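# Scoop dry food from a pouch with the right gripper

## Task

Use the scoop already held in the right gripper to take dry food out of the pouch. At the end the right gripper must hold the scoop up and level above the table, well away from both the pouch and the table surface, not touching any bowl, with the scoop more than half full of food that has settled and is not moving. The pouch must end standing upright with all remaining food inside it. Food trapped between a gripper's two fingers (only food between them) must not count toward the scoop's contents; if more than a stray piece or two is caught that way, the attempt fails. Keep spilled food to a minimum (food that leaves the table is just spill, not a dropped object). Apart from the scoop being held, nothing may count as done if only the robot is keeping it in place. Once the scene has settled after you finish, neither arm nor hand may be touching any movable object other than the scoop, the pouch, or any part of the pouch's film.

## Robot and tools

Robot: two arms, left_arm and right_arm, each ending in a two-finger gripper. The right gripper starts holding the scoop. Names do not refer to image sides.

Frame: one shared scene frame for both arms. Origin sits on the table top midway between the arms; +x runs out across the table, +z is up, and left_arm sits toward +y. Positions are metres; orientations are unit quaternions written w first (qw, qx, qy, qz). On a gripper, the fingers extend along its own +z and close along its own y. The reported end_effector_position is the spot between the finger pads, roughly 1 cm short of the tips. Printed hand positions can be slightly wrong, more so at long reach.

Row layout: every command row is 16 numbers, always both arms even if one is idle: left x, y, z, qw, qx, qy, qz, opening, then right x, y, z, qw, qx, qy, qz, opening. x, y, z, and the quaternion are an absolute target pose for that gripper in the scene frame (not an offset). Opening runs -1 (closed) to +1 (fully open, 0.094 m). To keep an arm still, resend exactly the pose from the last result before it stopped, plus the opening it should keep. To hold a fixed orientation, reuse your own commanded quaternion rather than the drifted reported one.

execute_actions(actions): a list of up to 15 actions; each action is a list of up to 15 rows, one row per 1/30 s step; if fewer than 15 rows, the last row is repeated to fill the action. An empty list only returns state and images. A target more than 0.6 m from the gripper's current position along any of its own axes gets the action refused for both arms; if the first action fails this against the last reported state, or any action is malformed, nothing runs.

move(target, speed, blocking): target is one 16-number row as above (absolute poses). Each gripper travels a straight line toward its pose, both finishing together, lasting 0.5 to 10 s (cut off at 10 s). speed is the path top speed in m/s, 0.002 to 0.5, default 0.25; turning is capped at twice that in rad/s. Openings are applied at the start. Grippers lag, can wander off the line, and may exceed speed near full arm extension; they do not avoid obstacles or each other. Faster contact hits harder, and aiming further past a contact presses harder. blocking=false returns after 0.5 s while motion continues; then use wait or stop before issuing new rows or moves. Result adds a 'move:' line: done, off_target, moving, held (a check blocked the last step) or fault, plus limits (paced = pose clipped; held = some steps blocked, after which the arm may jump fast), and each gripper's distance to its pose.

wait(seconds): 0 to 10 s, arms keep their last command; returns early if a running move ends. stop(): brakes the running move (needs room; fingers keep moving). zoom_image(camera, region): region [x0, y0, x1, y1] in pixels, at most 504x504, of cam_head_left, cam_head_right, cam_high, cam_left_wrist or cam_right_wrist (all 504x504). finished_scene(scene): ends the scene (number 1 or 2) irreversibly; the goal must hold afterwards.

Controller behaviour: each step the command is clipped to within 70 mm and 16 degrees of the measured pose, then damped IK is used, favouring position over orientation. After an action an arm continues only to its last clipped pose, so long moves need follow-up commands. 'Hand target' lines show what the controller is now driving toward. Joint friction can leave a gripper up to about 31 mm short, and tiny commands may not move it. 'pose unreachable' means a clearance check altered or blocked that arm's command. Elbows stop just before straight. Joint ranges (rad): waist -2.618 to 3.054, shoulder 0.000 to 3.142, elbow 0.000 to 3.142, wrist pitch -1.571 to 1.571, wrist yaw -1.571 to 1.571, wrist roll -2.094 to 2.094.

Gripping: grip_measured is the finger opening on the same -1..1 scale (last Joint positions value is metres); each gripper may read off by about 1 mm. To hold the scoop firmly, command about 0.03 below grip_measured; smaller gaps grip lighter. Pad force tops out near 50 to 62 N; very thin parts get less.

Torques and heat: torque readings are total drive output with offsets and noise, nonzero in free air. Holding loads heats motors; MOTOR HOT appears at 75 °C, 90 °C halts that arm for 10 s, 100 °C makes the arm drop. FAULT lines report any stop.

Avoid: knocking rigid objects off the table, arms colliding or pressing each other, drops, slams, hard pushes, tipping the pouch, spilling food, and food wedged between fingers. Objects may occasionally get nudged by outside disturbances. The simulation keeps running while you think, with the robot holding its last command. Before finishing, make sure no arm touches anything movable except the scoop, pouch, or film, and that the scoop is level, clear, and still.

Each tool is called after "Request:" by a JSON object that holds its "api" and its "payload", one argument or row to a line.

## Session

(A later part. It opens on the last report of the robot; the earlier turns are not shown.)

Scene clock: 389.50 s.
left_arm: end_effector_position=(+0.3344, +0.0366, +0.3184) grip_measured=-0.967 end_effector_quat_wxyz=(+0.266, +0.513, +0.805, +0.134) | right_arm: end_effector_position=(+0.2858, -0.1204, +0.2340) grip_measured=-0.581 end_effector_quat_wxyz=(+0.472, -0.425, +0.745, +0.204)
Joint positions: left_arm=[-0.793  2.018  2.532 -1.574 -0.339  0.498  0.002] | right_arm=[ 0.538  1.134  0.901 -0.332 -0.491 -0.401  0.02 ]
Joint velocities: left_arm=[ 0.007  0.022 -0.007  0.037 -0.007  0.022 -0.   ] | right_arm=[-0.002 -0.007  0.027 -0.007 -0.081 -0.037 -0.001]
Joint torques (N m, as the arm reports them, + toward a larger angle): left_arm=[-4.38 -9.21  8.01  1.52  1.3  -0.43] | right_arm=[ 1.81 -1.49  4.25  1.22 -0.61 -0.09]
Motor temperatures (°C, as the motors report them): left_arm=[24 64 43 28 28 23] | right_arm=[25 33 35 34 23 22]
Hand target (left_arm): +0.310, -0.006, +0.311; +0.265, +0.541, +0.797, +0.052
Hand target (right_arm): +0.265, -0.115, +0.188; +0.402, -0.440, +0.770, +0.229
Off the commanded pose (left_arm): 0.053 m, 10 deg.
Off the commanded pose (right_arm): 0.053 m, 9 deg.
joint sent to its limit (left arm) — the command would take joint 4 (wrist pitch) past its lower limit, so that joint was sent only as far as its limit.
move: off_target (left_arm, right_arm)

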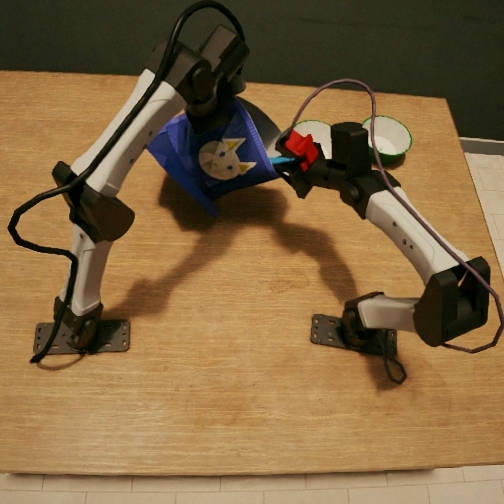

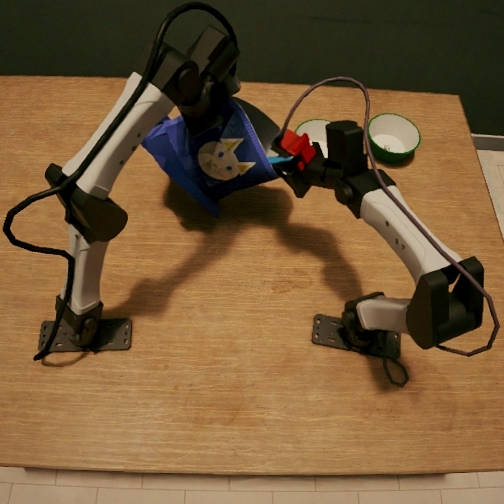

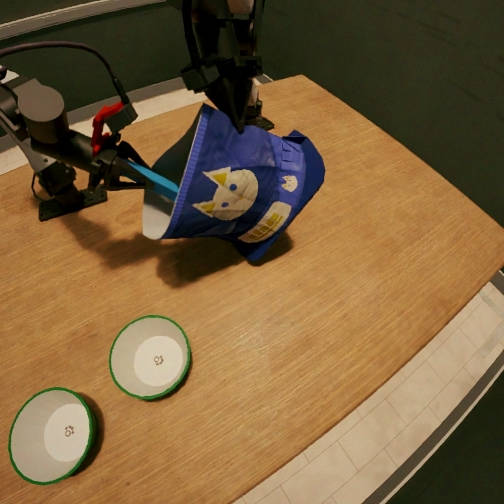

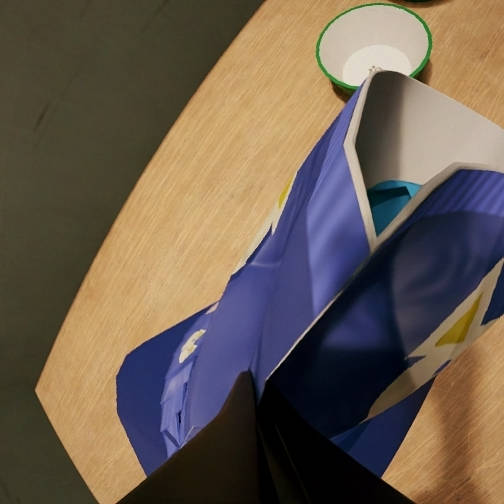

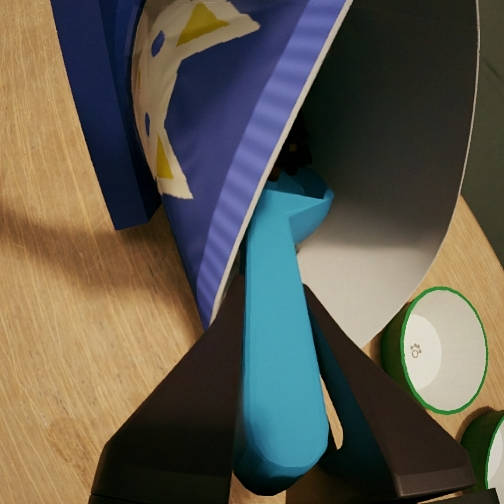

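Request:
{"api": "move", "payload": {
  "target": [0.315,-0.08,0.29,0.27,0.5,0.8,0.2,-1,0.275,-0.16,0.145,0.5,-0.41,0.71,0.29,-0.8],
  "speed": 0.03
}}

Scene clock: 396.37 s.
left_arm: end_effector_position=(+0.3395, -0.0380, +0.3124) grip_measured=-0.967 end_effector_quat_wxyz=(+0.327, +0.482, +0.767, +0.268) | right_arm: end_effector_position=(+0.2880, -0.1715, +0.1914) grip_measured=-0.581 end_effector_quat_wxyz=(+0.561, -0.411, +0.672, +0.254)
Joint positions: left_arm=[-1.024  2.274  2.788 -1.574 -0.743  0.369  0.002] | right_arm=[ 0.229  1.117  0.513  0.214 -0.883 -0.433  0.02 ]
Joint velocities: left_arm=[-0.002  0.002 -0.002 -0.007 -0.022  0.081 -0.   ] | right_arm=[-0.002 -0.017 -0.002  0.007 -0.066 -0.007 -0.   ]
Joint torques (N m, as the arm reports them, + toward a larger angle): left_arm=[ -4.17 -10.37   7.44   1.45   0.88  -0.7 ] | right_arm=[ 2.9   0.93  4.99  1.12 -0.19 -0.1 ]
Motor temperatures (°C, as the motors report them): left_arm=[24 61 43 28 27 23] | right_arm=[25 32 35 34 23 22]
Hand target (left_arm): +0.315, -0.077, +0.291; +0.321, +0.507, +0.775, +0.196
Hand target (right_arm): +0.273, -0.162, +0.148; +0.500, -0.410, +0.707, +0.287
Off the commanded pose (left_arm): 0.054 m, 11 deg.
Off the commanded pose (right_arm): 0.050 m, 9 deg.
joint sent to its limit (left arm) — the command would take joint 4 (wrist pitch) past its lower limit, so that joint was sent only as far as its limit.
move: off_target (left_arm, right_arm)

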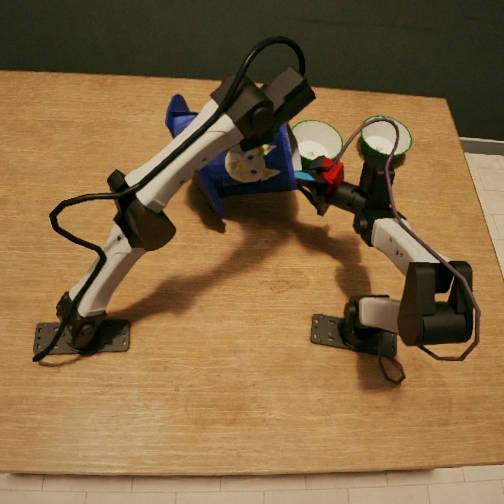

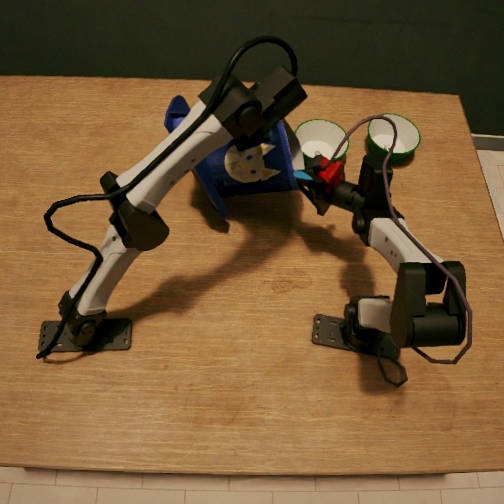

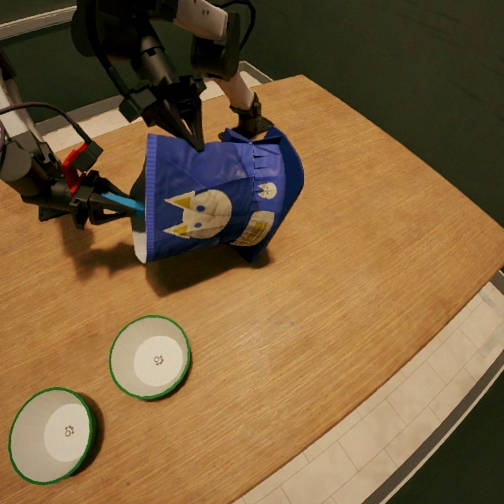

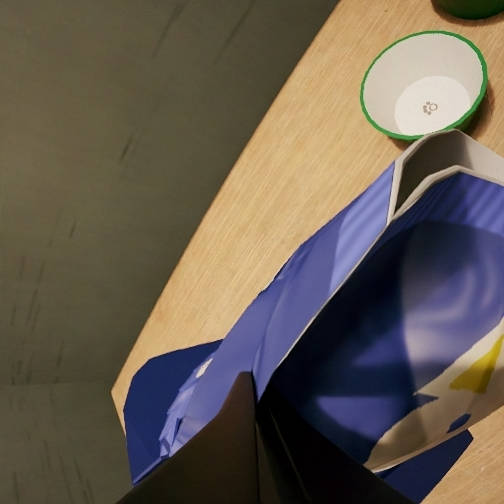

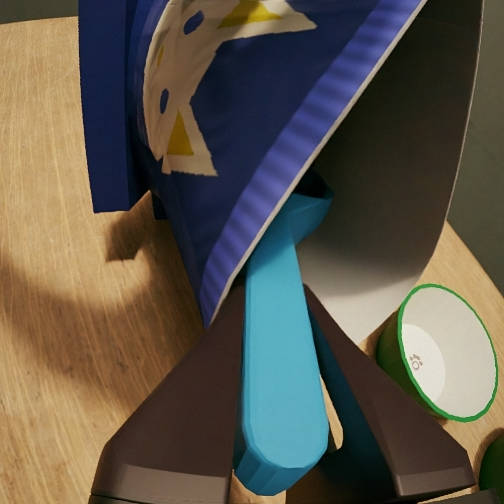

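Request:
{"api": "move", "payload": {
  "target": [0.32,-0.09,0.29,0.32,0.49,0.77,0.26,-1,0.29,-0.165,0.165,0.65,-0.33,0.58,0.36,-0.8],
  "speed": 0.03
}}

Request:
{"api": "move", "payload": {
  "target": [0.34,0.05,0.33,0.25,0.54,0.8,0.08,-1,0.28,-0.16,0.215,0.67,-0.32,0.56,0.37,-0.8],
  "speed": 0.03
}}

Request:
{"api": "move", "payload": {
  "target": [0.35,0.2,0.30,0.25,0.55,0.79,-0.08,-1,0.27,-0.16,0.28,0.67,-0.32,0.56,0.37,-0.8],
  "speed": 0.04
}}

Request:
{"api": "zoom_image", "payload": {
  "camera": "cam_high",
  "region": [80,110,290,230]
}}

Scene clock: 408.07 s.
left_arm: end_effector_position=(+0.3387, -0.0545, +0.3060) grip_measured=-0.967 end_effector_quat_wxyz=(+0.334, +0.483, +0.744, +0.317) | right_arm: end_effector_position=(+0.2965, -0.1744, +0.1651) grip_measured=-0.581 end_effector_quat_wxyz=(+0.648, -0.330, +0.597, +0.339)
Joint positions: left_arm=[-1.075  2.346  2.836 -1.574 -0.862  0.373  0.002] | right_arm=[ 0.19   1.664  0.252  1.536 -0.969  0.079  0.02 ]
Joint velocities: left_arm=[ 0.012  0.017 -0.007 -0.037 -0.022 -0.022  0.   ] | right_arm=[-0.002 -0.012  0.002  0.022 -0.007  0.022 -0.001]
Joint torques (N m, as the arm reports them, + toward a larger angle): left_arm=[ -3.86 -11.37   7.7    1.54   0.49  -0.76] | right_arm=[ 2.29 -3.76  4.81  1.87 -0.05  0.06]
Motor temperatures (°C, as the motors report them): left_arm=[25 60 43 28 27 23] | right_arm=[25 31 34 35 23 22]
Hand target (left_arm): +0.319, -0.088, +0.290; +0.344, +0.495, +0.755, +0.257
Hand target (right_arm): +0.292, -0.165, +0.162; +0.641, -0.338, +0.593, +0.352
Off the commanded pose (left_arm): 0.043 m, 7 deg.
Off the commanded pose (right_arm): 0.011 m, 3 deg.
joint sent to its limit (right arm) — the command would take joint 4 (wrist pitch) past its upper limit, so that joint was sent only as far as its limit.
move: off_target (left_arm, right_arm)

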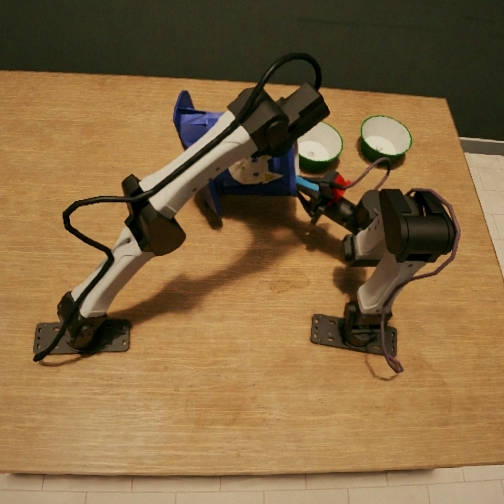

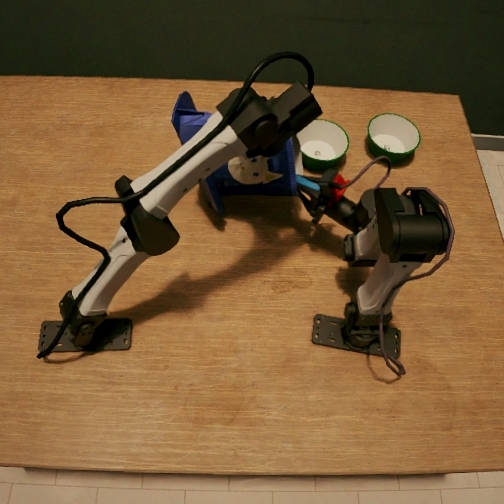

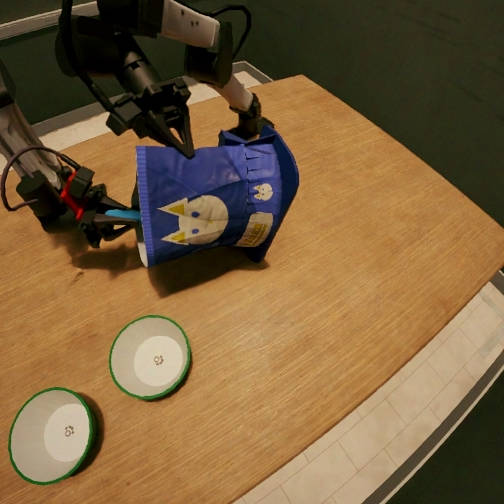

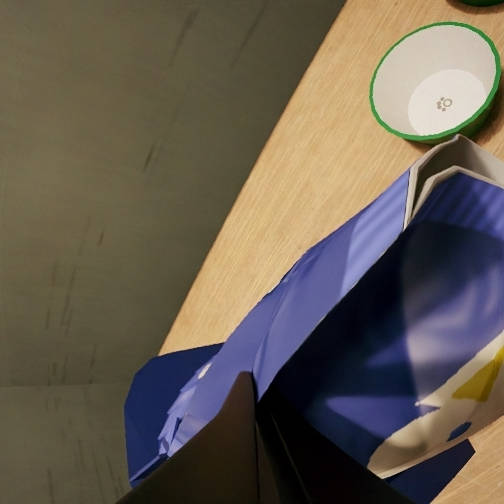

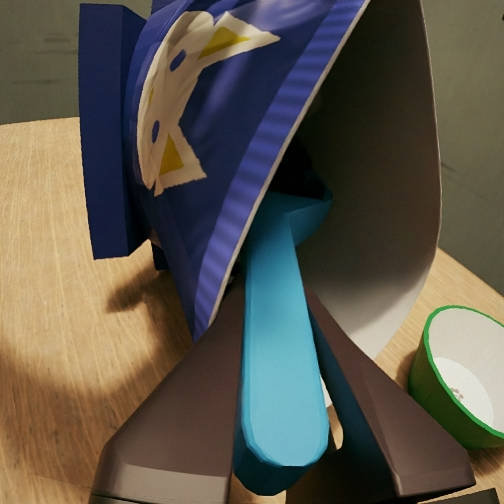

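Scene clock: 417.13 s.
left_arm: end_effector_position=(+0.3509, +0.0564, +0.3197) grip_measured=-0.967 end_effector_quat_wxyz=(+0.262, +0.535, +0.795, +0.116) | right_arm: end_effector_position=(+0.2821, -0.1626, +0.2112) grip_measured=-0.581 end_effector_quat_wxyz=(+0.669, -0.319, +0.563, +0.366)
Joint positions: left_arm=[-0.698  2.027  2.563 -1.574 -0.243  0.621  0.002] | right_arm=[ 0.242  1.502  0.252  1.525 -0.932  0.208  0.02 ]
Joint velocities: left_arm=[-0.002 -0.017  0.002 -0.007  0.051 -0.022 -0.   ] | right_arm=[-0.007  0.007 -0.002 -0.022 -0.037  0.081 -0.   ]
Joint torques (N m, as the arm reports them, + toward a larger angle): left_arm=[ -0.82 -13.63   5.32   1.57   0.49  -0.16] | right_arm=[ 1.07 -6.4   5.8   1.51  0.18  0.1 ]
Motor temperatures (°C, as the motors report them): left_arm=[24 62 41 29 26 23] | right_arm=[25 32 34 35 23 22]
Hand target (left_arm): +0.338, +0.050, +0.330; +0.275, +0.539, +0.792, +0.083
Hand target (right_arm): +0.280, -0.160, +0.215; +0.669, -0.320, +0.560, +0.369
Off the commanded pose (left_arm): 0.016 m, 4 deg.
Off the commanded pose (right_arm): 0.005 m, 1 deg.
joint sent to its limit (left arm) — the command would take joint 4 (wrist pitch) past its lower limit, so that joint was sent only as far as its limit.
move: off_target (left_arm)

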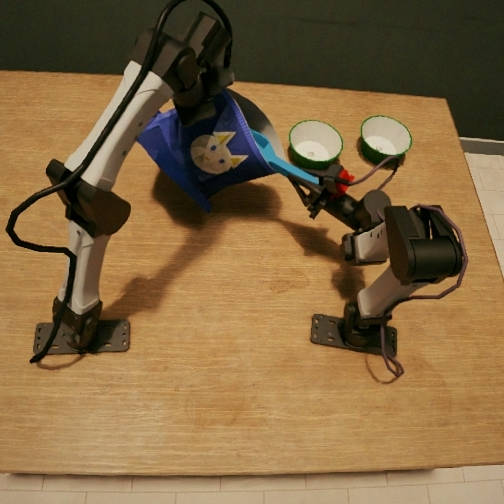

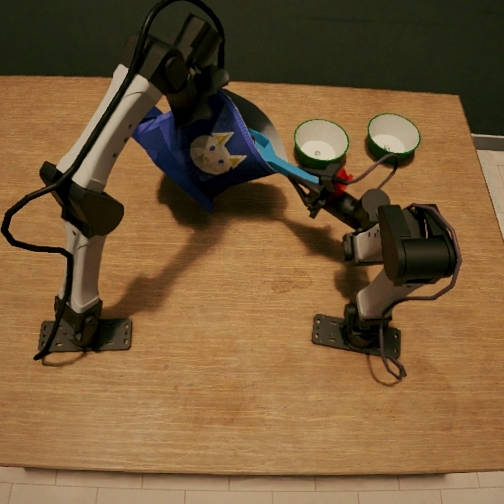

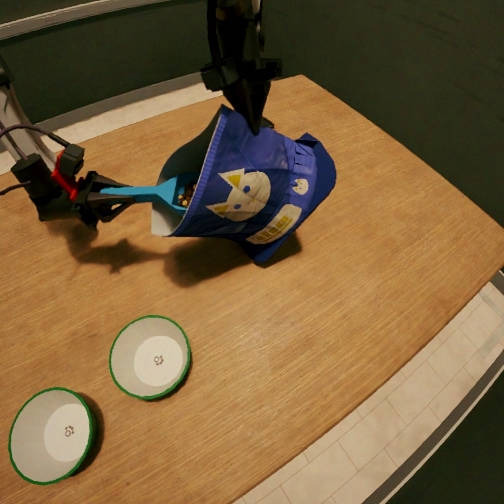

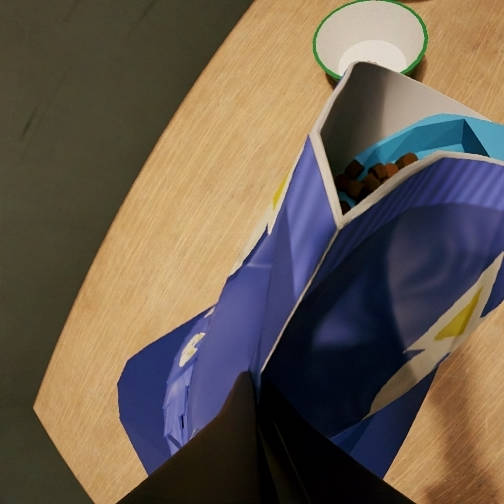

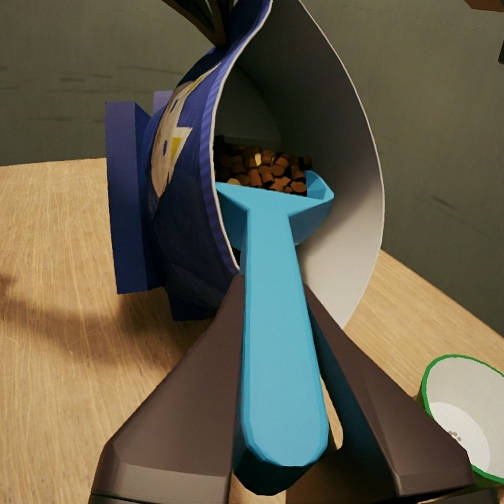

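Scene clock: 422.37 s.
left_arm: end_effector_position=(+0.3546, +0.2013, +0.2717) grip_measured=-0.967 end_effector_quat_wxyz=(+0.214, +0.549, +0.805, -0.073) | right_arm: end_effector_position=(+0.2729, -0.1645, +0.2702) grip_measured=-0.581 end_effector_quat_wxyz=(+0.664, -0.310, +0.573, +0.367)
Joint positions: left_arm=[-0.125  1.881  2.19  -1.575  0.343  1.086  0.002] | right_arm=[ 0.242  1.122  0.359  1.015 -0.919  0.212  0.02 ]
Joint velocities: left_arm=[ 0.012 -0.002  0.002  0.022  0.051  0.095 -0.   ] | right_arm=[ 0.027 -0.022  0.017 -0.066 -0.007 -0.022 -0.001]
Joint torques (N m, as the arm reports them, + toward a larger angle): left_arm=[  0.45 -14.03   8.19   1.01   0.68   0.  ] | right_arm=[ 1.28 -5.    9.69  1.61  0.06  0.06]
Motor temperatures (°C, as the motors report them): left_arm=[24 61 41 29 26 23] | right_arm=[25 32 34 35 22 22]
Hand target (left_arm): +0.348, +0.198, +0.299; +0.255, +0.551, +0.791, -0.074
Hand target (right_arm): +0.268, -0.160, +0.281; +0.669, -0.320, +0.559, +0.370
Off the commanded pose (left_arm): 0.029 m, 5 deg.
Off the commanded pose (right_arm): 0.011 m, 2 deg.
joint sent to its limit (left arm) — the command would take joint 4 (wrist pitch) past its lower limit, so that joint was sent only as far as its limit.
move: off_target (left_arm, right_arm)

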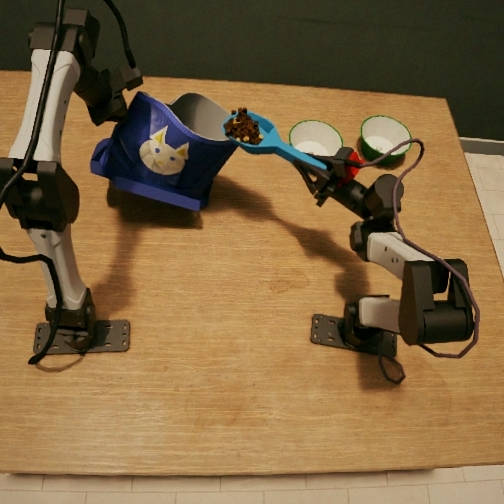

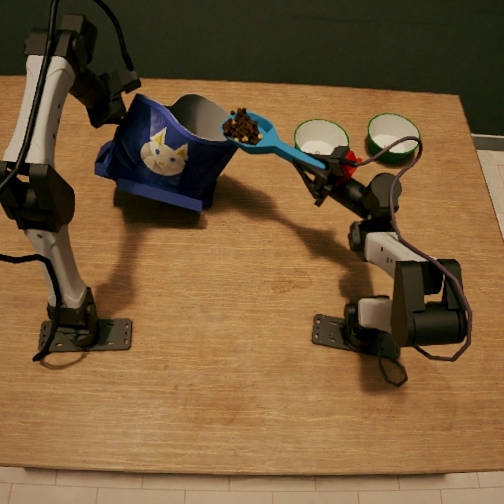

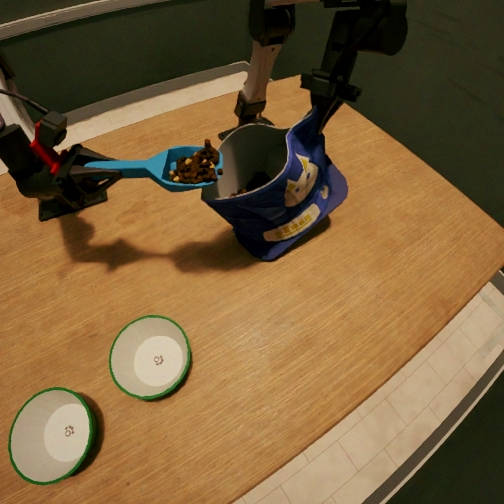

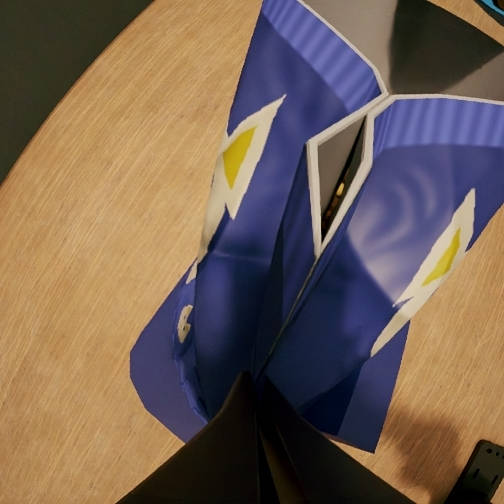

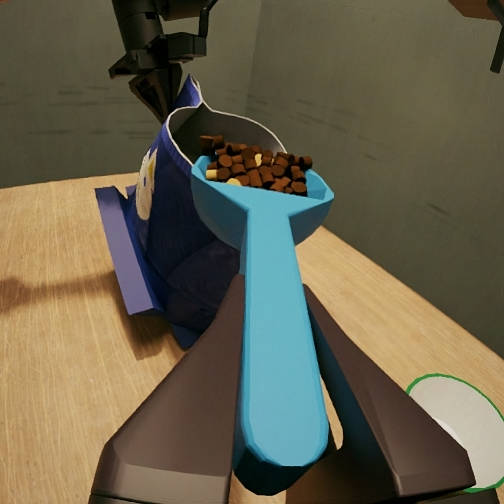

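Region (80, 110, 290, 230) of cam_high's 504x504 image, scaled by 2.400, with more detail than that image has; it fills the top 288 rows of this view, and the rest is white.

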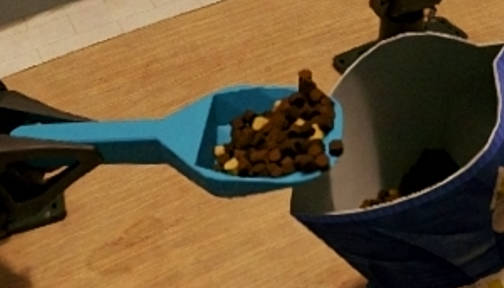

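Request:
{"api": "move", "payload": {
  "target": [0.35,0.2,0.30,0.25,0.55,0.79,-0.08,-1,0.27,-0.15,0.30,0.74,-0.26,0.45,0.42,-0.8],
  "speed": 0.04
}}

Request:
{"api": "move", "payload": {
  "target": [0.37,0.30,0.165,0.32,0.58,0.73,-0.15,-1,0.26,-0.17,0.32,0.64,-0.34,0.585,0.365,-0.8],
  "speed": 0.04
}}

Request:
{"api": "move", "payload": {
  "target": [0.37,0.34,0.23,0.32,0.58,0.73,-0.15,0.3,0.26,-0.17,0.32,0.64,-0.34,0.585,0.365,-0.8],
  "speed": 0.05
}}

Scene clock: 433.90 s.
left_arm: end_effector_position=(+0.3584, +0.2086, +0.2627) grip_measured=-0.967 end_effector_quat_wxyz=(+0.203, +0.543, +0.811, -0.075) | right_arm: end_effector_position=(+0.2739, -0.1496, +0.2953) grip_measured=-0.581 end_effector_quat_wxyz=(+0.721, -0.267, +0.497, +0.402)
Joint positions: left_arm=[-0.108  1.9    2.184 -1.575  0.338  1.093  0.002] | right_arm=[ 0.352  1.333  0.332  1.522 -0.755  0.391  0.02 ]
Joint velocities: left_arm=[-0.007 -0.022 -0.012  0.051  0.007  0.022  0.   ] | right_arm=[ 0.002  0.022  0.012 -0.007  0.022 -0.022 -0.001]
Joint torques (N m, as the arm reports them, + toward a larger angle): left_arm=[ -0.09 -15.53   8.65   0.97   0.89  -0.02] | right_arm=[ 0.94 -3.98  6.33  1.78  0.43  0.03]
Motor temperatures (°C, as the motors report them): left_arm=[24 64 41 28 26 23] | right_arm=[25 32 35 36 23 22]
Hand target (left_arm): +0.348, +0.200, +0.298; +0.256, +0.551, +0.791, -0.076
Hand target (right_arm): +0.271, -0.149, +0.299; +0.729, -0.264, +0.487, +0.401
Off the commanded pose (left_arm): 0.039 m, 6 deg.
Off the commanded pose (right_arm): 0.006 m, 6 deg.
joint sent to its limit (left arm) — the command would take joint 4 (wrist pitch) past its lower limit, so that joint was sent only as far as its limit.
joint sent to its limit (right arm) — the command would take joint 4 (wrist pitch) past its upper limit, so that joint was sent only as far as its limit.
move: off_target (left_arm, right_arm)

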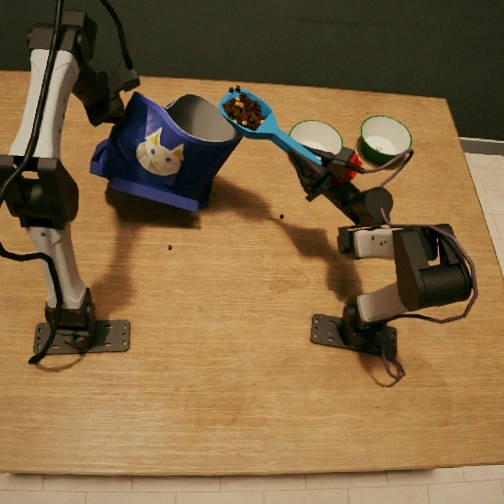

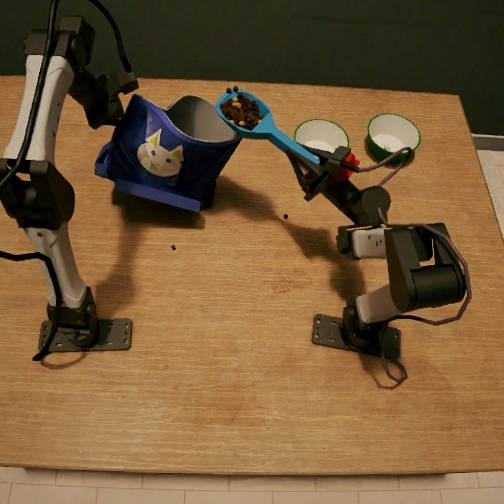

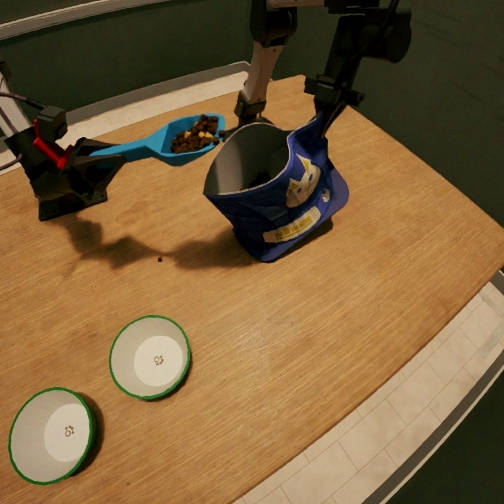

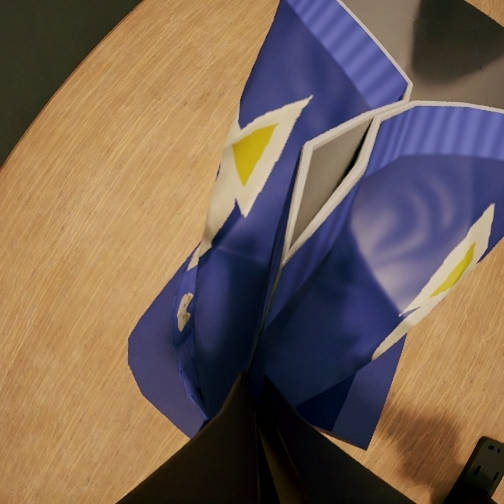

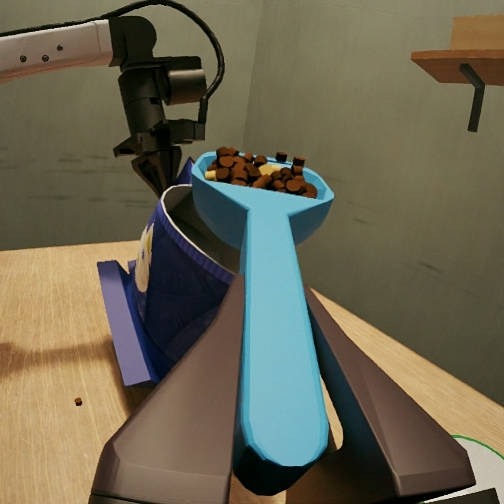

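Scene clock: 438.50 s.
left_arm: end_effector_position=(+0.3575, +0.2823, +0.1685) grip_measured=-0.967 end_effector_quat_wxyz=(+0.307, +0.575, +0.735, -0.188) | right_arm: end_effector_position=(+0.2609, -0.1683, +0.3107) grip_measured=-0.581 end_effector_quat_wxyz=(+0.629, -0.332, +0.594, +0.375)
Joint positions: left_arm=[ 0.238  1.905  1.693 -1.314  0.735  1.618  0.002] | right_arm=[ 0.196  0.953  0.549  0.545 -1.023  0.15   0.02 ]
Joint velocities: left_arm=[ 0.007  0.007 -0.012 -0.007 -0.081 -0.007 -0.001] | right_arm=[-0.007  0.017 -0.012  0.007 -0.037 -0.037 -0.   ]
Joint torques (N m, as the arm reports them, + toward a larger angle): left_arm=[  1.58 -10.73   6.48   1.26   0.3    0.07] | right_arm=[-0.77 -4.31 10.54  1.62 -0.07  0.  ]
Motor temperatures (°C, as the motors report them): left_arm=[24 64 41 28 26 23] | right_arm=[25 32 36 36 22 22]
Hand target (left_arm): +0.370, +0.300, +0.166; +0.319, +0.582, +0.733, -0.149
Hand target (right_arm): +0.257, -0.170, +0.321; +0.640, -0.339, +0.584, +0.367
Off the commanded pose (left_arm): 0.022 m, 5 deg.
Off the commanded pose (right_arm): 0.009 m, 2 deg.
move: off_target (left_arm)

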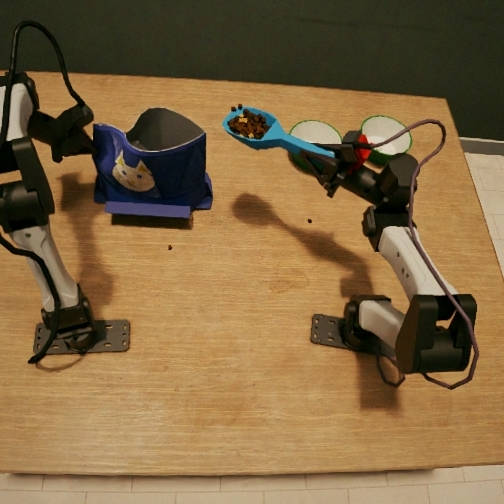

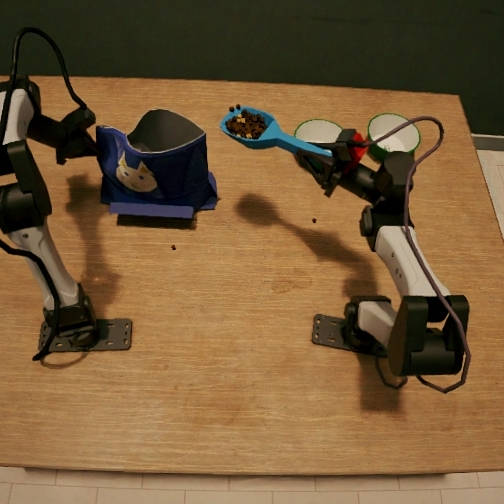

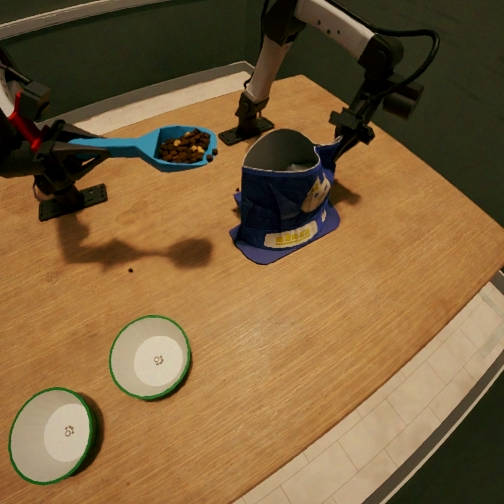

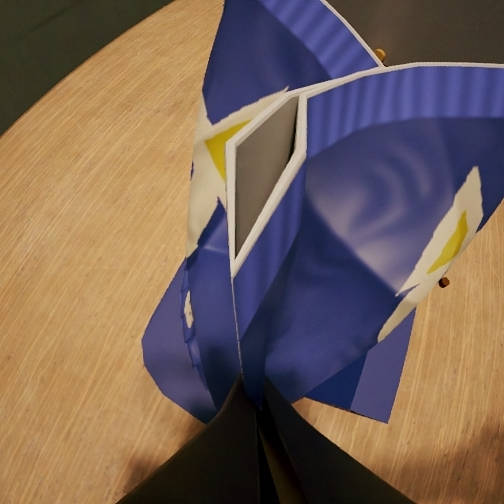

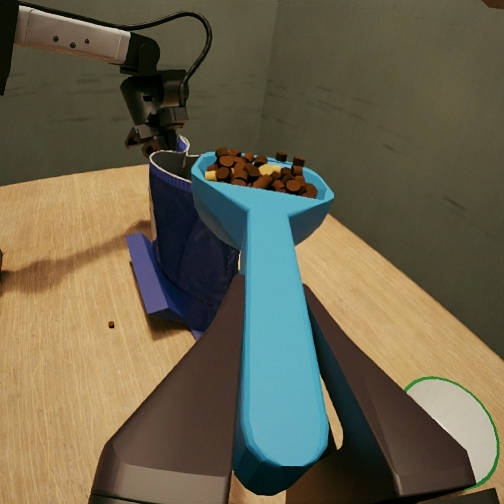

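Scene clock: 440.47 s.
left_arm: end_effector_position=(+0.3680, +0.3347, +0.2322) grip_measured=+0.297 end_effector_quat_wxyz=(+0.332, +0.580, +0.732, -0.134) | right_arm: end_effector_position=(+0.2610, -0.1683, +0.3102) grip_measured=-0.581 end_effector_quat_wxyz=(+0.630, -0.335, +0.593, +0.372)
Joint positions: left_arm=[ 0.357  1.985  2.062 -1.564  0.728  1.732  0.061] | right_arm=[ 0.196  0.953  0.549  0.542 -1.023  0.138  0.02 ]
Joint velocities: left_arm=[ 0.007 -0.012 -0.002  0.022 -0.051  0.007  0.001] | right_arm=[ 0.012  0.012 -0.002 -0.037  0.037 -0.051  0.   ]
Joint torques (N m, as the arm reports them, + toward a larger angle): left_arm=[ 0.4  -9.77  7.55  0.33  0.43 -0.02] | right_arm=[-0.48 -3.41 10.78  1.62  0.01 -0.02]
Motor temperatures (°C, as the motors report them): left_arm=[23 63 41 28 26 23] | right_arm=[25 31 36 36 22 22]
Hand target (left_arm): +0.369, +0.339, +0.230; +0.330, +0.576, +0.735, -0.137
Hand target (right_arm): +0.260, -0.170, +0.320; +0.640, -0.340, +0.585, +0.365
Off the commanded pose (left_arm): 0.006 m, 2 deg.
Off the commanded pose (right_arm): 0.010 m, 2 deg.
joint sent to its limit (left arm) — the command would take joint 4 (wrist pitch) past its lower limit, so that joint was sent only as far as its limit.
move: done

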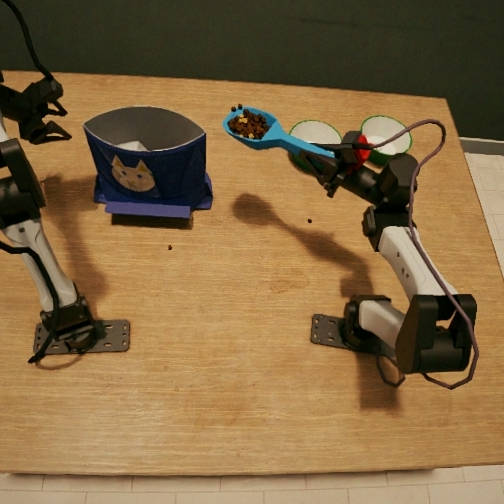

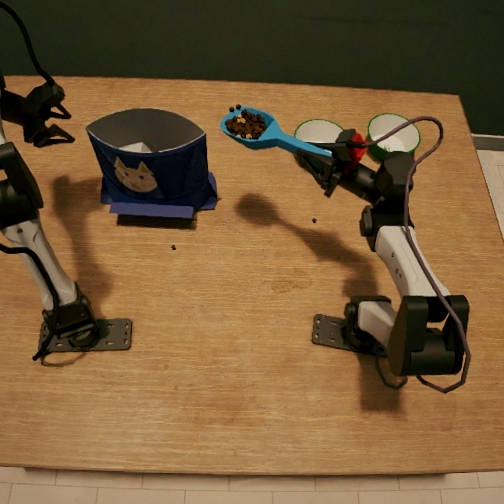

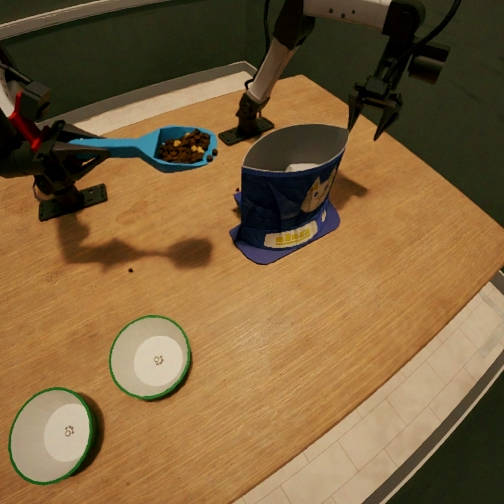

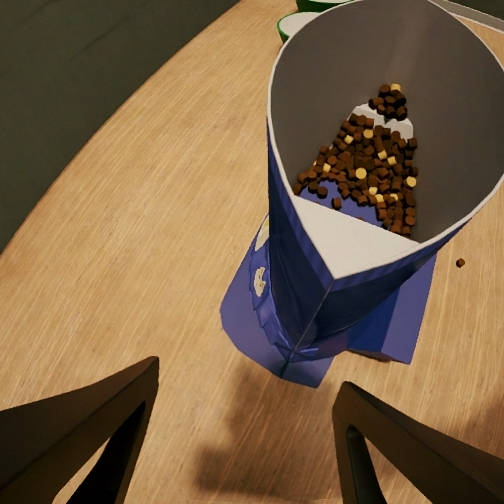

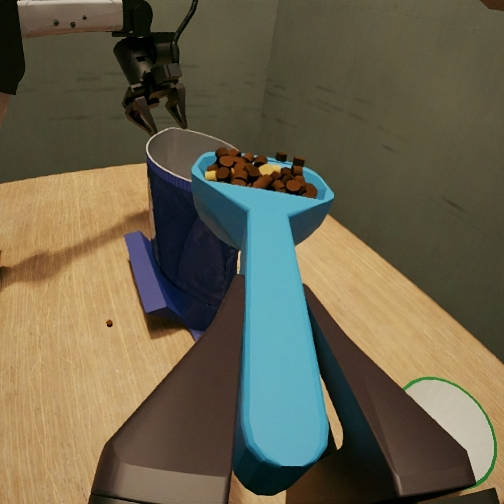

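Request:
{"api": "move", "payload": {
  "target": [0.37,0.34,0.23,0.32,0.58,0.73,-0.15,0.3,0.26,-0.17,0.32,0.666,-0.381,0.561,0.32,-0.8],
  "speed": 0.03
}}

Request:
{"api": "finished_scene", "payload": {
  "scene": 1
}}

Scene clock: 448.47 s.
left_arm: end_effector_position=(+0.3678, +0.3346, +0.2321) grip_measured=+0.297 end_effector_quat_wxyz=(+0.332, +0.580, +0.732, -0.134) | right_arm: end_effector_position=(+0.2610, -0.1683, +0.3102) grip_measured=-0.581 end_effector_quat_wxyz=(+0.654, -0.375, +0.569, +0.328)
Joint positions: left_arm=[ 0.357  1.985  2.062 -1.565  0.728  1.733  0.061] | right_arm=[ 0.196  0.953  0.549  0.542 -1.023  0.001  0.02 ]
Joint velocities: left_arm=[-0.002 -0.012 -0.012 -0.007 -0.037 -0.037 -0.   ] | right_arm=[-0.002 -0.002 -0.007 -0.066 -0.007  0.022  0.   ]
Joint torques (N m, as the arm reports them, + toward a larger angle): left_arm=[ 0.27 -9.69  7.86  0.34  0.41 -0.06] | right_arm=[-0.42 -3.4  10.72  1.61  0.03 -0.02]
Motor temperatures (°C, as the motors report them): left_arm=[23 61 41 27 26 23] | right_arm=[25 31 37 36 22 22]
Hand target (left_arm): +0.370, +0.340, +0.230; +0.330, +0.576, +0.735, -0.137
Hand target (right_arm): +0.260, -0.170, +0.320; +0.664, -0.380, +0.559, +0.319
Off the commanded pose (left_arm): 0.006 m, 2 deg.
Off the commanded pose (right_arm): 0.010 m, 2 deg.
joint sent to its limit (left arm) — the command would take joint 4 (wrist pitch) past its lower limit, so that joint was sent only as far as its limit.
move: done

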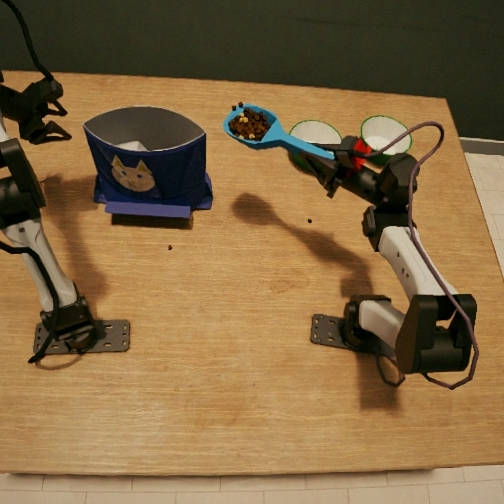

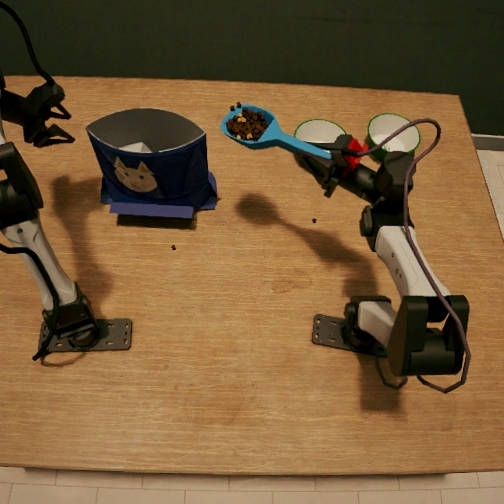

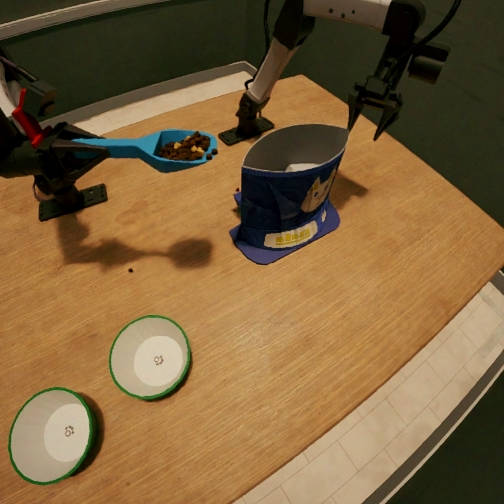

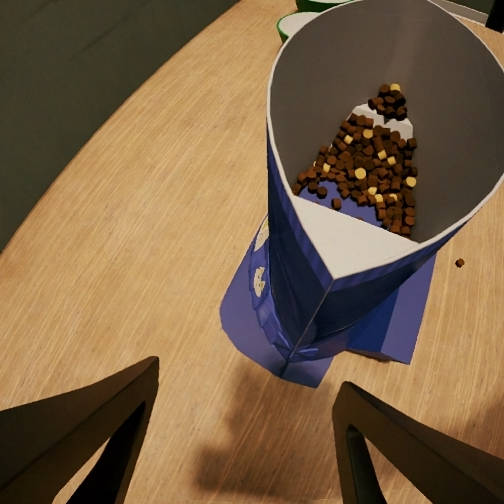

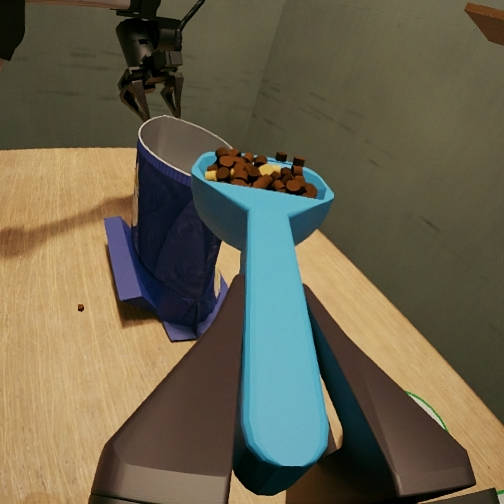

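The scene is finished: the task was done.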